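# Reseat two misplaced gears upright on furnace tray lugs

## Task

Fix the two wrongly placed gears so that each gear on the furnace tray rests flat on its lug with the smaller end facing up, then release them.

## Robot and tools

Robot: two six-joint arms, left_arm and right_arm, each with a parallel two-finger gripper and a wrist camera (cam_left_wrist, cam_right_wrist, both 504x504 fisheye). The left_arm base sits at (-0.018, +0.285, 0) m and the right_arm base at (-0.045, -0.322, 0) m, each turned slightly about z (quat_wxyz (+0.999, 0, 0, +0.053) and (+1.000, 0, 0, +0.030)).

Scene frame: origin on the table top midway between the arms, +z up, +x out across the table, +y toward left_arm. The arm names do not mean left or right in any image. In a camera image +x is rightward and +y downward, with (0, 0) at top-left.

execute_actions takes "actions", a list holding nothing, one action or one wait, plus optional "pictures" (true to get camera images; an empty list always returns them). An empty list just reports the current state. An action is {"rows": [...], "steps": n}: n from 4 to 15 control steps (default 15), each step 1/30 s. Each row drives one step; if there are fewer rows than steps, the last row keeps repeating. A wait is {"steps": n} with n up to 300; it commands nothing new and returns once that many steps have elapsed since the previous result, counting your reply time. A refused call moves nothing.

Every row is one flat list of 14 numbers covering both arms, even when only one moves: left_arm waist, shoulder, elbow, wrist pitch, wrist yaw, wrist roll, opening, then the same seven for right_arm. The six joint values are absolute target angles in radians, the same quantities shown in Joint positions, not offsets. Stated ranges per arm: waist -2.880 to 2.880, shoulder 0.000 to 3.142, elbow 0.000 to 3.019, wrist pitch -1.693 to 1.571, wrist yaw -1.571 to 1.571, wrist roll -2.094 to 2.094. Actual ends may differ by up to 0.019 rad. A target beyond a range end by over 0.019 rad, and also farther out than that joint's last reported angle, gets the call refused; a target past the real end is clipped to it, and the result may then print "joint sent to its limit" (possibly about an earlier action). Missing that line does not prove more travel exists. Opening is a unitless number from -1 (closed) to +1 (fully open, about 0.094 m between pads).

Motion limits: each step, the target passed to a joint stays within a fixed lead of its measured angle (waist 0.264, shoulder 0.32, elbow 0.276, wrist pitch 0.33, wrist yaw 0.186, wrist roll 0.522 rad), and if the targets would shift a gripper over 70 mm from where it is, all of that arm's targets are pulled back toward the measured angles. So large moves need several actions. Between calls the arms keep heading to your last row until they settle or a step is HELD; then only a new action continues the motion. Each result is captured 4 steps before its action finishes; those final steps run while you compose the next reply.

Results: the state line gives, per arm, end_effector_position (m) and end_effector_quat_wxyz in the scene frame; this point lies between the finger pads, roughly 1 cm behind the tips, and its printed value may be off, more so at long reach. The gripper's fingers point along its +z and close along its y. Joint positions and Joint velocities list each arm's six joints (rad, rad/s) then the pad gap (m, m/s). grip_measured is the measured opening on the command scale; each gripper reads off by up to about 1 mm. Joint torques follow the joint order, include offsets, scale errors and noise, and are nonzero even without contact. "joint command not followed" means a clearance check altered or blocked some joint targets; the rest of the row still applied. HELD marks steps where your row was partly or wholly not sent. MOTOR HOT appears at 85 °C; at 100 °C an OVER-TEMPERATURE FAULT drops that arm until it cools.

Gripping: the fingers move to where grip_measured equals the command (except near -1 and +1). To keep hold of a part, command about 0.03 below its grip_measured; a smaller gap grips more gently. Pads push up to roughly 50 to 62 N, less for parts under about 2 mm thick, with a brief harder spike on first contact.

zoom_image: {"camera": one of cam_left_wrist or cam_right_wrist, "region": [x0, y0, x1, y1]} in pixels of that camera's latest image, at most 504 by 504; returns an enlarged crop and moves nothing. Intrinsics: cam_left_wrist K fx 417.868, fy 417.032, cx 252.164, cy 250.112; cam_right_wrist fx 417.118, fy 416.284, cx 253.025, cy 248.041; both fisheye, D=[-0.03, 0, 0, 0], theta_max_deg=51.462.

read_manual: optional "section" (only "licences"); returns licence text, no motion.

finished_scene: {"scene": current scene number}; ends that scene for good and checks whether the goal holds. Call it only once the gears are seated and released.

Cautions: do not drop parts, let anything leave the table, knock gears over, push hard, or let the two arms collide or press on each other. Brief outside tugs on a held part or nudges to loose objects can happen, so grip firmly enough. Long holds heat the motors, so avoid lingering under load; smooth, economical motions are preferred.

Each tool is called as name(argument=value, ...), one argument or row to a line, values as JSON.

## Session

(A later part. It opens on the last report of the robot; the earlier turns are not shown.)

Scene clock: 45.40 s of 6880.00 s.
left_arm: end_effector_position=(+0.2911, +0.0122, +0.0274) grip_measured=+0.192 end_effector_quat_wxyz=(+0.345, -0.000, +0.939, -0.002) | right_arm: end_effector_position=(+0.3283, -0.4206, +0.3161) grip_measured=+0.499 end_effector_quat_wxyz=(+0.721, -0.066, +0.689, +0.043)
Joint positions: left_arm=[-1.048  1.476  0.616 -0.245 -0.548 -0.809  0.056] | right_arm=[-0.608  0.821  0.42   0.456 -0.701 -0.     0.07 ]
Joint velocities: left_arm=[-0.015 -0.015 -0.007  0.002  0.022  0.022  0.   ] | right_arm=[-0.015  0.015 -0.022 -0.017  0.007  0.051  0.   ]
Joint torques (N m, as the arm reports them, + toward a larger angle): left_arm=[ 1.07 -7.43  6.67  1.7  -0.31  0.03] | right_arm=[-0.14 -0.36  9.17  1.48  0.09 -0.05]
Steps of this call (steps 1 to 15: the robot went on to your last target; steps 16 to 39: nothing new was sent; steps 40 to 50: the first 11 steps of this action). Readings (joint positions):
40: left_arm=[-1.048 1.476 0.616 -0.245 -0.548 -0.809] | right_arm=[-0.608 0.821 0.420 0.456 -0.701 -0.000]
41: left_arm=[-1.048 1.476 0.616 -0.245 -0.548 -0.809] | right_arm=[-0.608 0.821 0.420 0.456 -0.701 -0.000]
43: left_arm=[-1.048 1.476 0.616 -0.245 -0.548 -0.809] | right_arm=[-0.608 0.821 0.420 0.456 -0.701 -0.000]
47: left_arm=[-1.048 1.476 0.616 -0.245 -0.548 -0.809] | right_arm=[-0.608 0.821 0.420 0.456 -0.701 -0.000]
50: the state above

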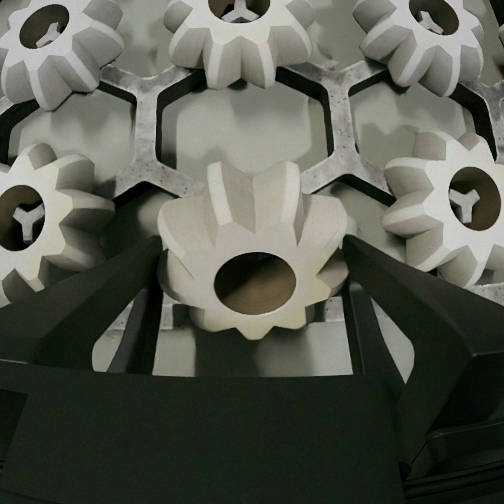

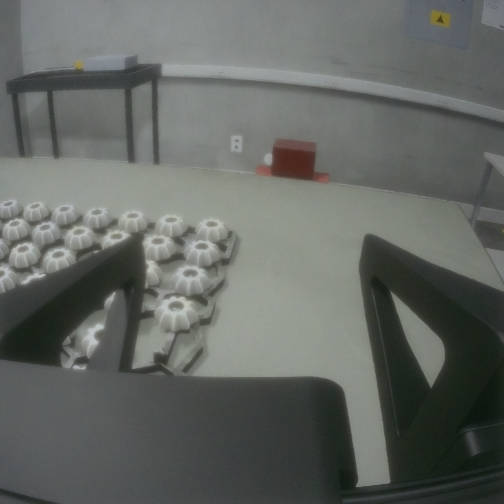

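execute_actions(
  actions=[
    {"rows":[[-1.052,1.465,0.63,-0.255,-0.55,-0.815,0.15,-0.6,0.82,0.42,0.45,-0.7,0,0.5],[-1.057,1.453,0.645,-0.27,-0.552,-0.822,0.15,-0.6,0.82,0.42,0.45,-0.7,0,0.5],[-1.063,1.441,0.655,-0.285,-0.554,-0.828,0.15,-0.6,0.82,0.42,0.45,-0.7,0,0.5],[-1.069,1.429,0.66,-0.3,-0.556,-0.834,0.15,-0.6,0.82,0.42,0.45,-0.7,0,0.5],[-1.075,1.417,0.665,-0.317,-0.559,-0.84,0.15,-0.6,0.82,0.42,0.45,-0.7,0,0.5],[-1.081,1.405,0.67,-0.334,-0.562,-0.846,0.15,-0.6,0.82,0.42,0.45,-0.7,0,0.5],[-1.087,1.393,0.675,-0.351,-0.564,-0.852,0.15,-0.6,0.82,0.42,0.45,-0.7,0,0.5],[-1.092,1.382,0.68,-0.368,-0.566,-0.858,0.15,-0.6,0.82,0.42,0.45,-0.7,0,0.5],[-1.095,1.373,0.69,-0.388,-0.566,-0.86,0.15,-0.6,0.82,0.42,0.45,-0.7,0,0.5],[-1.095,1.367,0.705,-0.41,-0.56,-0.86,0.15,-0.6,0.82,0.42,0.45,-0.7,0,0.5],[-1.09,1.365,0.725,-0.435,-0.545,-0.857,0.15,-0.6,0.82,0.42,0.45,-0.7,0,0.5],[-1.08,1.367,0.75,-0.465,-0.525,-0.85,0.15,-0.6,0.82,0.42,0.45,-0.7,0,0.5],[-1.067,1.373,0.775,-0.5,-0.5,-0.843,0.15,-0.6,0.82,0.42,0.45,-0.7,0,0.5],[-1.052,1.382,0.8,-0.54,-0.47,-0.835,0.15,-0.6,0.82,0.42,0.45,-0.7,0,0.5],[-1.035,1.393,0.825,-0.58,-0.435,-0.826,0.15,-0.6,0.82,0.42,0.45,-0.7,0,0.5]],"steps":15},
  ],
)

execute_actions(
  actions=[
    {"rows":[[-1.017,1.405,0.85,-0.62,-0.4,-0.816,0.15,-0.6,0.82,0.42,0.45,-0.7,0,0.5],[-0.998,1.418,0.875,-0.66,-0.364,-0.806,0.15,-0.6,0.82,0.42,0.45,-0.7,0,0.5],[-0.979,1.432,0.9,-0.7,-0.328,-0.796,0.15,-0.6,0.82,0.42,0.45,-0.7,0,0.5],[-0.96,1.446,0.925,-0.74,-0.292,-0.786,0.15,-0.6,0.82,0.42,0.45,-0.7,0,0.5],[-0.941,1.46,0.95,-0.78,-0.256,-0.775,0.15,-0.6,0.82,0.42,0.45,-0.7,0,0.5],[-0.922,1.475,0.974,-0.82,-0.22,-0.764,0.15,-0.6,0.82,0.42,0.45,-0.7,0,0.5],[-0.903,1.49,0.997,-0.86,-0.184,-0.753,0.15,-0.6,0.82,0.42,0.45,-0.7,0,0.5],[-0.884,1.505,1.018,-0.9,-0.148,-0.742,0.15,-0.6,0.82,0.42,0.45,-0.7,0,0.5],[-0.866,1.52,1.037,-0.935,-0.113,-0.731,0.15,-0.6,0.82,0.42,0.45,-0.7,0,0.5],[-0.849,1.535,1.054,-0.965,-0.08,-0.721,0.15,-0.6,0.82,0.42,0.45,-0.7,0,0.5],[-0.834,1.549,1.068,-0.99,-0.052,-0.711,0.15,-0.6,0.82,0.42,0.45,-0.7,0,0.5],[-0.822,1.561,1.079,-1.01,-0.03,-0.703,0.15,-0.6,0.82,0.42,0.45,-0.7,0,0.5],[-0.813,1.571,1.086,-1.025,-0.013,-0.696,0.15,-0.6,0.82,0.42,0.45,-0.7,0,0.5],[-0.808,1.579,1.09,-1.035,-0.002,-0.692,0.15,-0.6,0.82,0.42,0.45,-0.7,0,0.5],[-0.806,1.585,1.09,-1.04,0.003,-0.69,0.15,-0.6,0.82,0.42,0.45,-0.7,0,0.5]],"steps":15},
  ],
)

execute_actions(
  actions=[
    {"steps":14},
  ],
  pictures=true,
)

Scene clock: 46.73 s of 6880.00 s.
left_arm: end_effector_position=(+0.2711, +0.0141, +0.0441) grip_measured=+0.192 end_effector_quat_wxyz=(+0.328, +0.013, +0.945, +0.011) | right_arm: end_effector_position=(+0.3283, -0.4206, +0.3161) grip_measured=+0.499 end_effector_quat_wxyz=(+0.721, -0.066, +0.689, +0.043)
Joint positions: left_arm=[-1.088  1.407  0.629 -0.391 -0.55  -0.839  0.056] | right_arm=[-0.608  0.821  0.42   0.456 -0.701 -0.     0.07 ]
Joint velocities: left_arm=[-0.083 -0.288  0.261 -0.681  0.242 -0.022 -0.001] | right_arm=[ 0.005 -0.005  0.002  0.007  0.037  0.051 -0.   ]
Joint torques (N m, as the arm reports them, + toward a larger angle): left_arm=[ 1.22 -9.64 15.25  1.01 -0.71 -0.19] | right_arm=[-0.13 -0.57  9.18  1.51  0.1  -0.05]
Steps of this call (steps 1 to 4: the last 4 steps of your previous action; steps 5 to 15: the robot went on to your last target; steps 16 to 29: nothing new was sent; steps 30 to 40: the first 11 steps of this action). Readings (joint positions):
30: left_arm=[-1.048 1.476 0.616 -0.245 -0.548 -0.809] | right_arm=[-0.608 0.821 0.420 0.456 -0.701 -0.000]
31: left_arm=[-1.048 1.475 0.616 -0.247 -0.548 -0.809] | right_arm=[-0.608 0.821 0.420 0.456 -0.701 -0.000]
33: left_arm=[-1.051 1.470 0.617 -0.264 -0.549 -0.813] | right_arm=[-0.608 0.821 0.420 0.456 -0.701 -0.000]
37: left_arm=[-1.071 1.439 0.617 -0.330 -0.555 -0.829] | right_arm=[-0.608 0.821 0.420 0.456 -0.701 -0.000]
40: the state above

Scene clock: 47.23 s of 6880.00 s.
left_arm: end_effector_position=(+0.3060, -0.0035, +0.0836) grip_measured=+0.192 end_effector_quat_wxyz=(+0.079, -0.004, +0.997, -0.021) | right_arm: end_effector_position=(+0.3283, -0.4206, +0.3161) grip_measured=+0.499 end_effector_quat_wxyz=(+0.721, -0.066, +0.689, +0.043)
Joint positions: left_arm=[-0.864  1.505  0.996 -0.918 -0.078 -0.76   0.056] | right_arm=[-0.608  0.821  0.42   0.456 -0.701 -0.     0.07 ]
Joint velocities: left_arm=[ 0.552  0.493  0.437 -0.901  0.769  0.227 -0.001] | right_arm=[ 0.024  0.015 -0.012 -0.002 -0.022  0.007  0.   ]
Joint torques (N m, as the arm reports them, + toward a larger angle): left_arm=[ 0.26 -9.39 13.24  0.25 -0.29  0.03] | right_arm=[-0.08 -0.34  9.19  1.54  0.09 -0.05]
Steps of this call (steps 1 to 4: the last 4 steps of your previous action; steps 5 to 15: the first 11 steps of this action). Readings (joint positions):
5: left_arm=[-1.065 1.396 0.738 -0.544 -0.422 -0.836] | right_arm=[-0.608 0.821 0.420 0.456 -0.701 -0.000]
6: left_arm=[-1.051 1.397 0.767 -0.581 -0.387 -0.833] | right_arm=[-0.608 0.821 0.420 0.456 -0.701 -0.000]
8: left_arm=[-1.014 1.407 0.828 -0.657 -0.318 -0.821] | right_arm=[-0.608 0.821 0.420 0.456 -0.701 -0.000]
12: left_arm=[-0.927 1.456 0.938 -0.811 -0.177 -0.789] | right_arm=[-0.608 0.821 0.420 0.456 -0.701 -0.000]
15: the state above

Scene clock: 47.70 s of 6880.00 s.
left_arm: end_effector_position=(+0.3033, +0.0182, +0.0614) grip_measured=+0.192 end_effector_quat_wxyz=(-0.005, -0.005, +1.000, +0.004) | right_arm: end_effector_position=(+0.3283, -0.4206, +0.3161) grip_measured=+0.499 end_effector_quat_wxyz=(+0.721, -0.066, +0.689, +0.043)
Joint positions: left_arm=[-0.799  1.585  1.031 -1.029 -0.    -0.703  0.056] | right_arm=[-0.608  0.821  0.42   0.456 -0.701 -0.     0.07 ]
Joint velocities: left_arm=[-0.005 -0.015 -0.007 -0.002 -0.022 -0.037 -0.   ] | right_arm=[-0.005 -0.015  0.002 -0.012 -0.051 -0.037 -0.001]
Joint torques (N m, as the arm reports them, + toward a larger angle): left_arm=[  0.11 -11.32  13.88  -0.39   0.01   0.03] | right_arm=[-0.22 -0.44  9.18  1.53  0.1  -0.06]
Kept back: nothing.
Steps of this call (steps 1 to 4: the last 4 steps of your previous action; steps 5 to 14: the robot went on to your last target). Readings (joint positions):
1: left_arm=[-0.847 1.522 1.009 -0.947 -0.053 -0.751] | right_arm=[-0.608 0.821 0.420 0.456 -0.701 -0.000]
2: left_arm=[-0.831 1.537 1.019 -0.971 -0.032 -0.742] | right_arm=[-0.608 0.821 0.420 0.456 -0.701 -0.000]
4: left_arm=[-0.808 1.563 1.030 -1.004 -0.009 -0.728] | right_arm=[-0.608 0.821 0.420 0.456 -0.701 -0.000]
8: left_arm=[-0.797 1.585 1.031 -1.027 -0.002 -0.712] | right_arm=[-0.608 0.821 0.420 0.456 -0.701 -0.000]
14: the state above

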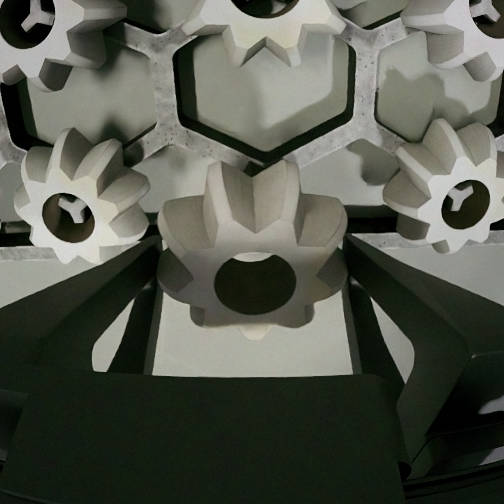

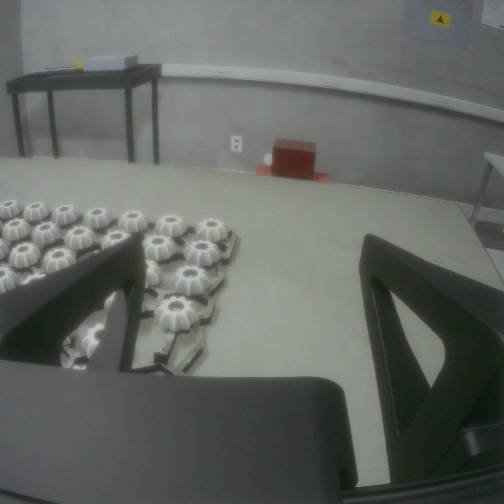

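execute_actions(
  actions=[
    {"rows":[[-0.809,1.595,1.05,-1.02,0,-0.7,0.15,-0.6,0.82,0.42,0.45,-0.7,0,0.5],[-0.812,1.6,1.032,-1.005,0,-0.705,0.15,-0.6,0.82,0.42,0.45,-0.7,0,0.5],[-0.812,1.604,1.028,-0.995,0,-0.705,0.15,-0.6,0.82,0.42,0.45,-0.7,0,0.5],[-0.812,1.608,1.025,-0.987,0,-0.705,0.15,-0.6,0.82,0.42,0.45,-0.7,0,0.5],[-0.812,1.612,1.022,-0.98,0,-0.705,0.15,-0.6,0.82,0.42,0.45,-0.7,0,0.5],[-0.812,1.616,1.019,-0.973,0,-0.705,0.15,-0.6,0.82,0.42,0.45,-0.7,0,0.5],[-0.812,1.62,1.016,-0.966,0,-0.705,0.15,-0.6,0.82,0.42,0.45,-0.7,0,0.5],[-0.812,1.624,1.014,-0.96,0,-0.705,0.15,-0.6,0.82,0.42,0.45,-0.7,0,0.5],[-0.812,1.627,1.012,-0.954,0,-0.705,0.15,-0.6,0.82,0.42,0.45,-0.7,0,0.5]],"steps":15},
  ],
)

execute_actions(
  actions=[
    {"steps":8},
  ],
  pictures=true,
)

Scene clock: 48.63 s of 6880.00 s.
left_arm: end_effector_position=(+0.3049, +0.0134, +0.0455) grip_measured=+0.192 end_effector_quat_wxyz=(+0.001, -0.000, +1.000, -0.001) | right_arm: end_effector_position=(+0.3283, -0.4206, +0.3161) grip_measured=+0.499 end_effector_quat_wxyz=(+0.721, -0.066, +0.689, +0.043)
Joint positions: left_arm=[-0.805  1.611  1.014 -0.971 -0.    -0.7    0.056] | right_arm=[-0.608  0.821  0.42   0.456 -0.701 -0.     0.07 ]
Joint velocities: left_arm=[ 0.015  0.132 -0.061  0.071  0.051 -0.037  0.   ] | right_arm=[ 0.005 -0.015  0.002 -0.007 -0.007 -0.007 -0.   ]
Joint torques (N m, as the arm reports them, + toward a larger angle): left_arm=[  0.3  -10.96   8.46   0.64  -0.11  -0.13] | right_arm=[-0.13 -0.35  9.2   1.53  0.1  -0.05]
Steps of this call (steps 1 to 17: the robot went on to your last target; steps 18 to 28: the first 11 steps of this action). Readings (joint positions):
18: left_arm=[-0.799 1.585 1.031 -1.029 -0.000 -0.700] | right_arm=[-0.608 0.821 0.420 0.456 -0.701 -0.000]
19: left_arm=[-0.799 1.585 1.031 -1.027 -0.000 -0.700] | right_arm=[-0.608 0.821 0.420 0.456 -0.701 -0.000]
21: left_arm=[-0.801 1.587 1.030 -1.015 -0.000 -0.700] | right_arm=[-0.608 0.821 0.420 0.456 -0.701 -0.000]
25: left_arm=[-0.804 1.597 1.022 -0.985 -0.000 -0.700] | right_arm=[-0.608 0.821 0.420 0.456 -0.701 -0.000]
28: the state above

Scene clock: 48.90 s of 6880.00 s.
left_arm: end_effector_position=(+0.3033, +0.0146, +0.0404) grip_measured=+0.192 end_effector_quat_wxyz=(-0.003, -0.000, +1.000, +0.002) | right_arm: end_effector_position=(+0.3283, -0.4206, +0.3161) grip_measured=+0.499 end_effector_quat_wxyz=(+0.721, -0.066, +0.689, +0.043)
Joint positions: left_arm=[-0.805  1.62   1.009 -0.967  0.    -0.7    0.056] | right_arm=[-0.608  0.821  0.42   0.456 -0.701 -0.     0.07 ]
Joint velocities: left_arm=[-0.005 -0.005 -0.007 -0.012 -0.007  0.022 -0.   ] | right_arm=[-0.005  0.005 -0.012 -0.017  0.051  0.066 -0.001]
Joint torques (N m, as the arm reports them, + toward a larger angle): left_arm=[  0.28 -10.76   8.31   0.65  -0.14  -0.13] | right_arm=[-0.07 -0.45  9.19  1.54  0.09 -0.04]
Kept back: nothing.
Steps of this call (steps 1 to 4: the last 4 steps of your previous action; steps 5 to 8: the robot went on to your last target). Readings (joint positions):
1: left_arm=[-0.805 1.615 1.012 -0.970 -0.000 -0.700] | right_arm=[-0.608 0.821 0.420 0.456 -0.701 -0.000]
2: left_arm=[-0.805 1.618 1.011 -0.969 -0.000 -0.700] | right_arm=[-0.608 0.821 0.420 0.456 -0.701 -0.000]
4: left_arm=[-0.805 1.620 1.009 -0.968 0.000 -0.700] | right_arm=[-0.608 0.821 0.420 0.456 -0.701 -0.000]
8: the state above

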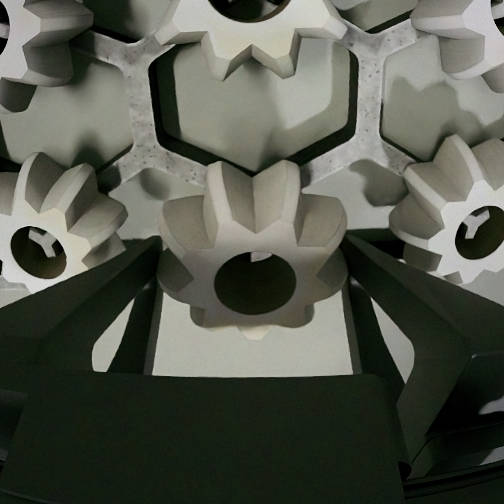

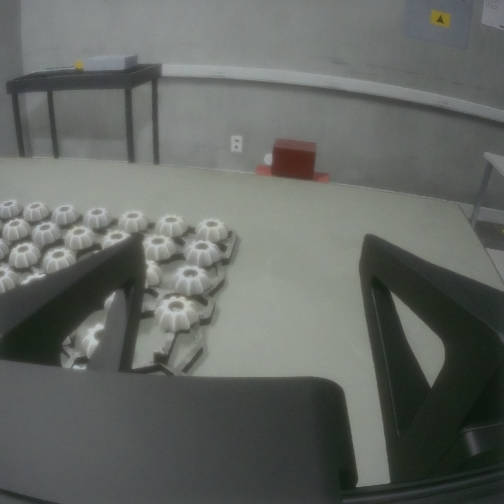

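execute_actions(
  actions=[
    {"rows":[[-0.813,1.628,1.011,-0.947,0,-0.705,0.15,-0.6,0.82,0.42,0.45,-0.7,0,0.5],[-0.813,1.631,1.009,-0.941,0,-0.705,0.15,-0.6,0.82,0.42,0.45,-0.7,0,0.5],[-0.813,1.634,1.007,-0.937,0,-0.705,0.15,-0.6,0.82,0.42,0.45,-0.7,0,0.5],[-0.813,1.637,1.005,-0.933,0,-0.705,0.15,-0.6,0.82,0.42,0.45,-0.7,0,0.5],[-0.813,1.64,1.004,-0.929,0,-0.705,0.15,-0.6,0.82,0.42,0.45,-0.7,0,0.5],[-0.813,1.643,1.002,-0.925,0,-0.705,0.15,-0.6,0.82,0.42,0.45,-0.7,0,0.5],[-0.813,1.646,1.0,-0.921,0,-0.705,0.15,-0.6,0.82,0.42,0.45,-0.7,0,0.5],[-0.813,1.648,0.999,-0.917,0,-0.705,0.15,-0.6,0.82,0.42,0.45,-0.7,0,0.5]],"steps":15},
  ],
)

execute_actions(
  actions=[
    {"steps":8},
  ],
  pictures=true,
)

Scene clock: 49.53 s of 6880.00 s.
left_arm: end_effector_position=(+0.3057, +0.0126, +0.0326) grip_measured=+0.192 end_effector_quat_wxyz=(+0.002, -0.000, +1.000, -0.002) | right_arm: end_effector_position=(+0.3283, -0.4206, +0.3161) grip_measured=+0.499 end_effector_quat_wxyz=(+0.721, -0.066, +0.689, +0.043)
Joint positions: left_arm=[-0.805  1.633  1.    -0.932  0.    -0.7    0.056] | right_arm=[-0.608  0.821  0.42   0.456 -0.701 -0.     0.07 ]
Joint velocities: left_arm=[ 0.005  0.063 -0.042  0.032  0.051 -0.007 -0.   ] | right_arm=[-0.005 -0.005 -0.007 -0.002 -0.037  0.022  0.001]
Joint torques (N m, as the arm reports them, + toward a larger angle): left_arm=[  0.12 -10.77   8.26   0.79  -0.15  -0.13] | right_arm=[-0.08 -0.38  9.22  1.57  0.09 -0.04]
Steps of this call (steps 1 to 8: the robot went on to your last target; steps 9 to 19: the first 11 steps of this action). Readings (joint positions):
9: left_arm=[-0.805 1.620 1.009 -0.966 0.000 -0.700] | right_arm=[-0.608 0.821 0.420 0.456 -0.701 -0.000]
10: left_arm=[-0.805 1.620 1.009 -0.963 0.000 -0.700] | right_arm=[-0.608 0.821 0.420 0.456 -0.701 -0.000]
12: left_arm=[-0.805 1.620 1.009 -0.955 0.000 -0.700] | right_arm=[-0.608 0.821 0.420 0.456 -0.701 -0.000]
16: left_arm=[-0.805 1.625 1.004 -0.938 0.000 -0.700] | right_arm=[-0.608 0.821 0.420 0.456 -0.701 -0.000]
19: the state above

Scene clock: 49.80 s of 6880.00 s.
left_arm: end_effector_position=(+0.3043, +0.0135, +0.0296) grip_measured=+0.192 end_effector_quat_wxyz=(-0.000, -0.000, +1.000, +0.000) | right_arm: end_effector_position=(+0.3283, -0.4206, +0.3161) grip_measured=+0.499 end_effector_quat_wxyz=(+0.721, -0.066, +0.689, +0.043)
Joint positions: left_arm=[-0.806  1.638  0.997 -0.931  0.    -0.7    0.056] | right_arm=[-0.608  0.821  0.42   0.456 -0.701 -0.     0.07 ]
Joint velocities: left_arm=[-0.015 -0.005  0.002 -0.027  0.007 -0.007 -0.001] | right_arm=[-0.005  0.005 -0.002 -0.007 -0.051 -0.007 -0.   ]
Joint torques (N m, as the arm reports them, + toward a larger angle): left_arm=[  0.05 -10.86   8.16   0.74  -0.16  -0.12] | right_arm=[-0.22 -0.66  9.16  1.57  0.1  -0.04]
Kept back: nothing.
Steps of this call (steps 1 to 4: the last 4 steps of your previous action; steps 5 to 8: the robot went on to your last target). Readings (joint positions):
1: left_arm=[-0.805 1.635 0.999 -0.932 0.000 -0.700] | right_arm=[-0.608 0.821 0.420 0.456 -0.701 -0.000]
2: left_arm=[-0.805 1.637 0.998 -0.932 0.000 -0.700] | right_arm=[-0.608 0.821 0.420 0.456 -0.701 -0.000]
4: left_arm=[-0.805 1.638 0.997 -0.932 0.000 -0.700] | right_arm=[-0.608 0.821 0.420 0.456 -0.701 -0.000]
8: the state above

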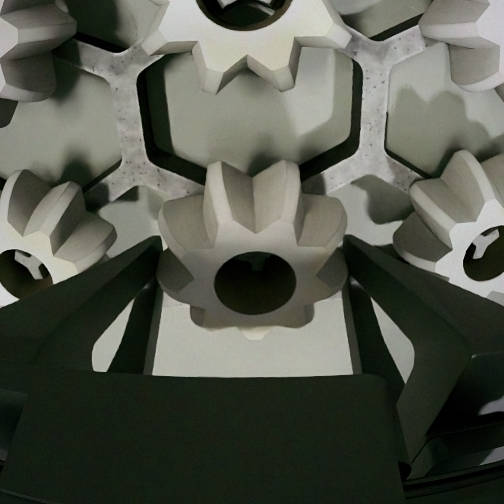

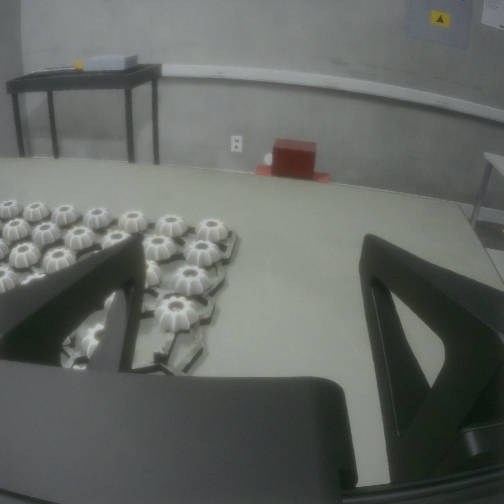

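Engaged. Down to ~0.022.

execute_actions(
  actions=[
    {"rows":[[-0.813,1.651,0.997,-0.913,0,-0.705,0.15,-0.6,0.82,0.42,0.45,-0.7,0,0.5],[-0.813,1.654,0.995,-0.908,0,-0.705,0.15,-0.6,0.82,0.42,0.45,-0.7,0,0.5],[-0.813,1.657,0.993,-0.903,0,-0.705,0.15,-0.6,0.82,0.42,0.45,-0.7,0,0.5],[-0.813,1.659,0.991,-0.899,0,-0.705,0.15,-0.6,0.82,0.42,0.45,-0.7,0,0.5],[-0.813,1.661,0.99,-0.895,0,-0.705,0.15,-0.6,0.82,0.42,0.45,-0.7,0,0.5]],"steps":15},
  ],
)

execute_actions(
  actions=[
    {"steps":6},
  ],
  pictures=true,
)

Scene clock: 50.37 s of 6880.00 s.
left_arm: end_effector_position=(+0.3047, +0.0132, +0.0231) grip_measured=+0.192 end_effector_quat_wxyz=(+0.001, -0.000, +1.000, -0.001) | right_arm: end_effector_position=(+0.3283, -0.4206, +0.3161) grip_measured=+0.499 end_effector_quat_wxyz=(+0.721, -0.066, +0.689, +0.043)
Joint positions: left_arm=[-0.806  1.648  0.989 -0.909  0.    -0.7    0.056] | right_arm=[-0.608  0.821  0.42   0.456 -0.701 -0.     0.07 ]
Joint velocities: left_arm=[-0.015  0.015 -0.027 -0.007  0.007 -0.007  0.   ] | right_arm=[-0.005 -0.015  0.002 -0.007 -0.022 -0.066 -0.   ]
Joint torques (N m, as the arm reports them, + toward a larger angle): left_arm=[  0.21 -10.66   7.99   0.77  -0.17  -0.14] | right_arm=[-0.16 -0.55  9.19  1.54  0.1  -0.04]
Steps of this call (steps 1 to 6: the robot went on to your last target; steps 7 to 17: the first 11 steps of this action). Readings (joint positions):
7: left_arm=[-0.806 1.638 0.997 -0.930 0.000 -0.700] | right_arm=[-0.608 0.821 0.420 0.456 -0.701 -0.000]
8: left_arm=[-0.806 1.638 0.997 -0.928 0.000 -0.700] | right_arm=[-0.608 0.821 0.420 0.456 -0.701 -0.000]
10: left_arm=[-0.806 1.639 0.996 -0.920 0.000 -0.700] | right_arm=[-0.608 0.821 0.420 0.456 -0.701 -0.000]
14: left_arm=[-0.806 1.645 0.992 -0.910 0.000 -0.700] | right_arm=[-0.608 0.821 0.420 0.456 -0.701 -0.000]
17: the state above

Scene clock: 50.57 s of 6880.00 s.
left_arm: end_effector_position=(+0.3047, +0.0132, +0.0228) grip_measured=+0.192 end_effector_quat_wxyz=(+0.001, -0.000, +1.000, -0.001) | right_arm: end_effector_position=(+0.3283, -0.4206, +0.3161) grip_measured=+0.499 end_effector_quat_wxyz=(+0.721, -0.066, +0.689, +0.043)
Joint positions: left_arm=[-0.806  1.649  0.989 -0.909  0.    -0.7    0.056] | right_arm=[-0.608  0.821  0.42   0.456 -0.701 -0.     0.07 ]
Joint velocities: left_arm=[-0.015 -0.015 -0.012  0.022  0.037 -0.007  0.   ] | right_arm=[ 0.005 -0.005  0.002 -0.002  0.125  0.037 -0.   ]
Joint torques (N m, as the arm reports them, + toward a larger angle): left_arm=[  0.22 -10.27   7.95   0.8   -0.15  -0.13] | right_arm=[-0.07 -0.47  9.17  1.54  0.1  -0.05]
Kept back: nothing.
Steps of this call (steps 1 to 4: the last 4 steps of your previous action; steps 5 to 6: the robot went on to your last target). Readings (joint positions):
1: left_arm=[-0.806 1.649 0.989 -0.909 0.000 -0.700] | right_arm=[-0.608 0.821 0.420 0.456 -0.701 -0.000]
2: left_arm=[-0.806 1.649 0.989 -0.909 0.000 -0.700] | right_arm=[-0.608 0.821 0.420 0.456 -0.701 -0.000]
4: left_arm=[-0.806 1.649 0.989 -0.909 0.000 -0.700] | right_arm=[-0.608 0.821 0.420 0.456 -0.701 -0.000]
6: the state above

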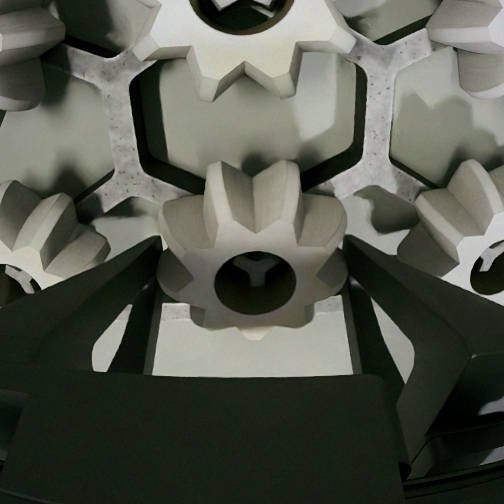

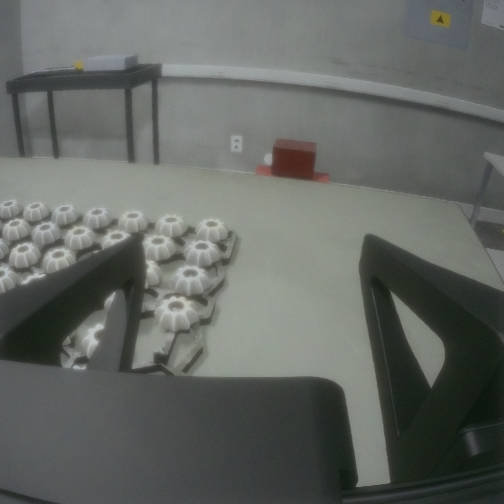

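Nearly; 2 mm more, release, lift.

execute_actions(
  actions=[
    {"rows":[[-0.81,1.664,0.987,-0.89,0,-0.705,0.15,-0.6,0.82,0.42,0.45,-0.7,0,0.5],[-0.81,1.664,0.987,-0.89,0,-0.705,0.15,-0.6,0.82,0.42,0.45,-0.7,0,0.5],[-0.81,1.664,0.987,-0.89,0,-0.705,0.15,-0.6,0.82,0.42,0.45,-0.7,0,0.5],[-0.81,1.664,0.987,-0.89,0,-0.705,0.15,-0.6,0.82,0.42,0.45,-0.7,0,0.5],[-0.81,1.664,0.987,-0.89,0,-0.705,0.15,-0.6,0.82,0.42,0.45,-0.7,0,0.5],[-0.81,1.664,0.987,-0.89,0,-0.705,0.15,-0.6,0.82,0.42,0.45,-0.7,0,0.5],[-0.81,1.66,0.99,-0.895,0,-0.705,0.18,-0.6,0.82,0.42,0.45,-0.7,0,0.5],[-0.81,1.655,1.0,-0.9,0,-0.705,0.21,-0.6,0.82,0.42,0.45,-0.7,0,0.5],[-0.81,1.65,1.01,-0.905,0,-0.705,0.25,-0.6,0.82,0.42,0.45,-0.7,0,0.5],[-0.81,1.645,1.02,-0.91,0,-0.705,0.29,-0.6,0.82,0.42,0.45,-0.7,0,0.5],[-0.81,1.64,1.03,-0.915,0,-0.705,0.32,-0.6,0.82,0.42,0.45,-0.7,0,0.5],[-0.81,1.634,1.04,-0.922,0,-0.705,0.32,-0.6,0.82,0.42,0.45,-0.7,0,0.5],[-0.81,1.627,1.047,-0.932,0,-0.705,0.32,-0.6,0.82,0.42,0.45,-0.7,0,0.5],[-0.81,1.62,1.052,-0.943,0,-0.705,0.32,-0.6,0.82,0.42,0.45,-0.7,0,0.5],[-0.81,1.613,1.057,-0.954,0,-0.705,0.32,-0.6,0.82,0.42,0.45,-0.7,0,0.5]],"steps":15},
  ],
)

execute_actions(
  actions=[
    {"rows":[[-0.81,1.605,1.063,-0.966,0,-0.705,0.32,-0.6,0.82,0.42,0.45,-0.7,0,0.5],[-0.81,1.597,1.069,-0.979,0,-0.705,0.32,-0.6,0.82,0.42,0.45,-0.7,0,0.5],[-0.81,1.589,1.075,-0.992,0,-0.705,0.32,-0.6,0.82,0.42,0.45,-0.7,0,0.5],[-0.81,1.58,1.082,-1.006,0,-0.705,0.32,-0.6,0.82,0.42,0.45,-0.7,0,0.5],[-0.81,1.57,1.09,-1.022,0,-0.705,0.32,-0.6,0.82,0.42,0.45,-0.7,0,0.5],[-0.81,1.558,1.1,-1.04,0,-0.7,0.32,-0.6,0.82,0.42,0.45,-0.7,0,0.5],[-0.81,1.54,1.11,-1.055,0,-0.68,0.35,-0.6,0.82,0.42,0.45,-0.7,0,0.5],[-0.81,1.515,1.12,-1.065,0,-0.64,0.4,-0.6,0.82,0.42,0.45,-0.7,0,0.5],[-0.81,1.485,1.13,-1.07,0,-0.58,0.5,-0.6,0.82,0.42,0.45,-0.7,0,0.5],[-0.81,1.45,1.14,-1.07,0,-0.5,0.6,-0.6,0.82,0.42,0.45,-0.7,0,0.5],[-0.81,1.41,1.15,-1.07,0,-0.42,0.7,-0.6,0.82,0.42,0.45,-0.7,0,0.5],[-0.81,1.37,1.15,-1.07,0,-0.34,0.8,-0.6,0.82,0.42,0.45,-0.7,0,0.5],[-0.81,1.33,1.15,-1.07,0,-0.26,0.9,-0.6,0.82,0.42,0.45,-0.7,0,0.5],[-0.81,1.29,1.15,-1.07,0,-0.18,1,-0.6,0.82,0.42,0.45,-0.7,0,0.5],[-0.81,1.25,1.15,-1.07,0,-0.1,1,-0.6,0.82,0.42,0.45,-0.7,0,0.5]],"steps":15},
  ],
)

execute_actions(
  actions=[
    {"rows":[[-0.8,1.21,1.15,-1.07,0,-0.05,1,-0.6,0.82,0.42,0.45,-0.7,0,0.5],[-0.79,1.17,1.15,-1.07,0,0,1,-0.6,0.82,0.42,0.45,-0.7,0,0.5],[-0.78,1.13,1.15,-1.07,0,0,1,-0.6,0.82,0.42,0.45,-0.7,0,0.5],[-0.77,1.09,1.15,-1.07,0,0,1,-0.6,0.82,0.42,0.45,-0.7,0,0.5],[-0.76,1.05,1.15,-1.07,0,0,1,-0.6,0.82,0.42,0.45,-0.7,0,0.5],[-0.75,1.015,1.15,-1.07,0,0,1,-0.6,0.82,0.42,0.45,-0.7,0,0.5],[-0.75,0.985,1.15,-1.07,0,0,1,-0.6,0.82,0.42,0.45,-0.7,0,0.5],[-0.75,0.96,1.15,-1.07,0,0,1,-0.6,0.82,0.42,0.45,-0.7,0,0.5],[-0.75,0.94,1.15,-1.07,0,0,1,-0.6,0.82,0.42,0.45,-0.7,0,0.5],[-0.75,0.93,1.15,-1.07,0,0,1,-0.6,0.82,0.42,0.45,-0.7,0,0.5]],"steps":15},
  ],
)

execute_actions(
  actions=[
    {"steps":8},
  ],
  pictures=true,
)

Scene clock: 52.07 s of 6880.00 s.
left_arm: end_effector_position=(+0.3056, +0.0124, +0.0226) grip_measured=+0.305 end_effector_quat_wxyz=(+0.002, -0.000, +1.000, -0.002) | right_arm: end_effector_position=(+0.3283, -0.4206, +0.3161) grip_measured=+0.499 end_effector_quat_wxyz=(+0.721, -0.066, +0.689, +0.043)
Joint positions: left_arm=[-0.806  1.65   0.989 -0.904  0.    -0.7    0.061] | right_arm=[-0.608  0.821  0.42   0.456 -0.701 -0.     0.07 ]
Joint velocities: left_arm=[ 0.005 -0.015  0.002 -0.002 -0.051 -0.007  0.026] | right_arm=[-0.005  0.005 -0.027 -0.017 -0.037  0.007 -0.001]
Joint torques (N m, as the arm reports them, + toward a larger angle): left_arm=[  0.47 -12.44  11.63  -0.38  -0.12  -0.13] | right_arm=[-0.08 -0.54  9.2   1.52  0.1  -0.05]
Steps of this call (steps 1 to 15: the robot went on to your last target; steps 16 to 34: nothing new was sent; steps 35 to 45: the first 11 steps of this action). Readings (joint positions):
35: left_arm=[-0.806 1.649 0.989 -0.908 0.000 -0.700] | right_arm=[-0.608 0.821 0.420 0.456 -0.701 -0.000]
36: left_arm=[-0.806 1.649 0.989 -0.906 0.000 -0.700] | right_arm=[-0.608 0.821 0.420 0.456 -0.701 -0.000]
38: left_arm=[-0.806 1.649 0.989 -0.904 0.000 -0.700] | right_arm=[-0.608 0.821 0.420 0.456 -0.701 -0.000]
42: left_arm=[-0.806 1.650 0.989 -0.904 0.000 -0.700] | right_arm=[-0.608 0.821 0.420 0.456 -0.701 -0.000]
45: the state above

Scene clock: 52.57 s of 6880.00 s.
left_arm: end_effector_position=(+0.3130, +0.0062, +0.1023) grip_measured=+0.652 end_effector_quat_wxyz=(+0.030, +0.043, +0.998, -0.023) | right_arm: end_effector_position=(+0.3283, -0.4206, +0.3161) grip_measured=+0.499 end_effector_quat_wxyz=(+0.721, -0.066, +0.689, +0.043)
Joint positions: left_arm=[-0.806  1.517  1.071 -1.05   0.    -0.613  0.078] | right_arm=[-0.608  0.821  0.42   0.456 -0.701 -0.     0.07 ]
Joint velocities: left_arm=[ 0.005 -0.757  0.125 -0.066 -0.007  0.901  0.092] | right_arm=[-0.024 -0.015 -0.007 -0.012  0.037  0.007 -0.001]
Joint torques (N m, as the arm reports them, + toward a larger angle): left_arm=[  0.56 -13.25  13.97  -0.3   -0.14   0.01] | right_arm=[-0.11 -0.48  9.2   1.5   0.1  -0.04]
Steps of this call (steps 1 to 4: the last 4 steps of your previous action; steps 5 to 15: the first 11 steps of this action). Readings (joint positions):
5: left_arm=[-0.806 1.645 1.005 -0.935 0.000 -0.700] | right_arm=[-0.608 0.821 0.420 0.456 -0.701 -0.000]
6: left_arm=[-0.806 1.640 1.010 -0.946 0.000 -0.700] | right_arm=[-0.608 0.821 0.420 0.456 -0.701 -0.000]
8: left_arm=[-0.806 1.626 1.021 -0.970 0.000 -0.700] | right_arm=[-0.608 0.821 0.420 0.456 -0.701 -0.000]
12: left_arm=[-0.806 1.580 1.051 -1.029 0.000 -0.690] | right_arm=[-0.608 0.821 0.420 0.456 -0.701 -0.000]
15: the state above

Scene clock: 53.07 s of 6880.00 s.
left_arm: end_effector_position=(+0.2898, +0.0502, +0.3354) grip_measured=+1.000 end_effector_quat_wxyz=(+0.299, +0.266, +0.909, -0.115) | right_arm: end_effector_position=(+0.3283, -0.4206, +0.3161) grip_measured=+0.499 end_effector_quat_wxyz=(+0.721, -0.066, +0.689, +0.043)
Joint positions: left_arm=[-0.757  0.957  1.093 -1.056  0.    -0.081  0.094] | right_arm=[-0.608  0.821  0.42   0.456 -0.701 -0.     0.07 ]
Joint velocities: left_arm=[ 0.122 -0.952  0.217 -0.046 -0.007  0.52   0.   ] | right_arm=[-0.005  0.005  0.017  0.002  0.007  0.022  0.   ]
Joint torques (N m, as the arm reports them, + toward a larger angle): left_arm=[ 0.42 -2.59 14.98  0.69 -0.09  0.02] | right_arm=[-0.04 -0.43  9.19  1.51  0.09 -0.05]
Steps of this call (steps 1 to 4: the last 4 steps of your previous action; steps 5 to 15: the first 11 steps of this action). Readings (joint positions):
5: left_arm=[-0.806 1.352 1.081 -1.051 0.000 -0.385] | right_arm=[-0.608 0.821 0.420 0.456 -0.701 -0.000]
6: left_arm=[-0.806 1.313 1.081 -1.051 0.000 -0.335] | right_arm=[-0.608 0.821 0.420 0.456 -0.701 -0.000]
8: left_arm=[-0.803 1.233 1.081 -1.051 0.000 -0.254] | right_arm=[-0.608 0.821 0.420 0.456 -0.701 -0.000]
12: left_arm=[-0.778 1.068 1.081 -1.051 0.000 -0.143] | right_arm=[-0.608 0.821 0.420 0.456 -0.701 -0.000]
15: the state above

Scene clock: 53.33 s of 6880.00 s.
left_arm: end_effector_position=(+0.2843, +0.0568, +0.3736) grip_measured=+1.000 end_effector_quat_wxyz=(+0.341, +0.286, +0.887, -0.118) | right_arm: end_effector_position=(+0.3283, -0.4206, +0.3161) grip_measured=+0.499 end_effector_quat_wxyz=(+0.721, -0.066, +0.689, +0.043)
Joint positions: left_arm=[-0.752  0.902  1.128 -1.058  0.    -0.022  0.094] | right_arm=[-0.608  0.821  0.42   0.456 -0.701 -0.     0.07 ]
Joint velocities: left_arm=[ 0.005  0.161 -0.007 -0.007  0.066  0.051  0.001] | right_arm=[-0.005  0.005  0.002 -0.022  0.051  0.007 -0.   ]
Joint torques (N m, as the arm reports them, + toward a larger angle): left_arm=[ 0.92 -2.99 12.81  0.81 -0.08  0.02] | right_arm=[-0.11 -0.58  9.15  1.5   0.1  -0.04]
Kept back: nothing.
Steps of this call (steps 1 to 4: the last 4 steps of your previous action; steps 5 to 8: the robot went on to your last target). Readings (joint positions):
1: left_arm=[-0.754 0.929 1.101 -1.056 0.000 -0.067] | right_arm=[-0.608 0.821 0.420 0.456 -0.701 -0.000]
2: left_arm=[-0.752 0.909 1.110 -1.056 0.000 -0.055] | right_arm=[-0.608 0.821 0.420 0.456 -0.701 -0.000]
4: left_arm=[-0.752 0.891 1.125 -1.056 0.000 -0.039] | right_arm=[-0.608 0.821 0.420 0.456 -0.701 -0.000]
8: the state above

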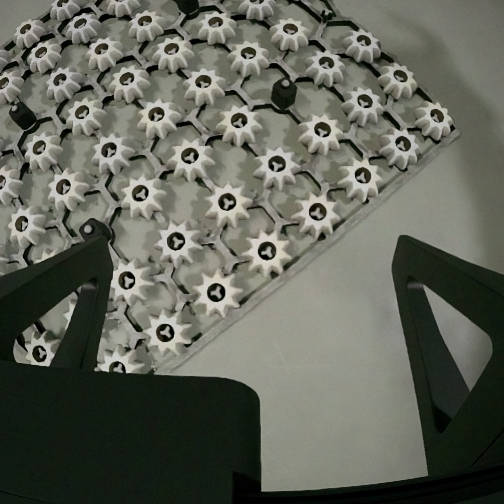

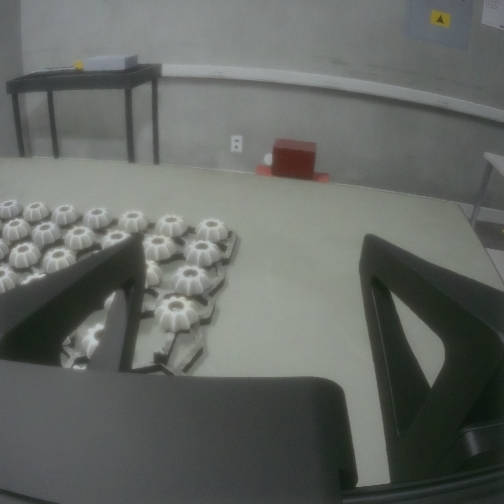

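execute_actions(
  actions=[],
)

Scene clock: 54.03 s of 6880.00 s.
left_arm: end_effector_position=(+0.2879, +0.0540, +0.3668) grip_measured=+1.000 end_effector_quat_wxyz=(+0.333, +0.293, +0.889, -0.114) | right_arm: end_effector_position=(+0.3283, -0.4206, +0.3161) grip_measured=+0.499 end_effector_quat_wxyz=(+0.721, -0.066, +0.689, +0.043)
Joint positions: left_arm=[-0.752  0.921  1.128 -1.058  0.    -0.01   0.094] | right_arm=[-0.608  0.821  0.42   0.456 -0.701 -0.     0.07 ]
Joint velocities: left_arm=[-0.005  0.005  0.007 -0.017 -0.007 -0.007 -0.001] | right_arm=[-0.005 -0.005  0.012 -0.007 -0.037  0.022 -0.002]
Joint torques (N m, as the arm reports them, + toward a larger angle): left_arm=[ 1.08 -4.02 12.76  0.82 -0.08  0.04] | right_arm=[-0.12 -0.34  9.16  1.51  0.1  -0.04]
Kept back: nothing.
Steps of this call (steps 1 to 21: the robot went on to your last target). Readings (joint positions):
1: left_arm=[-0.752 0.908 1.128 -1.058 0.000 -0.019] | right_arm=[-0.608 0.821 0.420 0.456 -0.701 -0.000]
2: left_arm=[-0.752 0.913 1.128 -1.058 0.000 -0.017] | right_arm=[-0.608 0.821 0.420 0.456 -0.701 -0.000]
4: left_arm=[-0.752 0.919 1.128 -1.058 0.000 -0.015] | right_arm=[-0.608 0.821 0.420 0.456 -0.701 -0.000]
8: left_arm=[-0.752 0.921 1.128 -1.058 0.000 -0.012] | right_arm=[-0.608 0.821 0.420 0.456 -0.701 -0.000]
21: the state above

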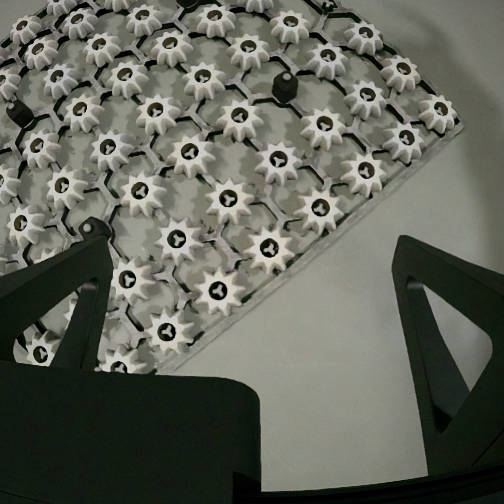

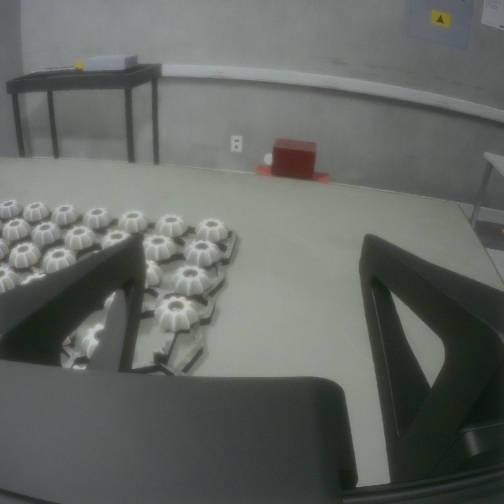

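finished_scene(
  scene=1,
)

The scene is finished: the task was done.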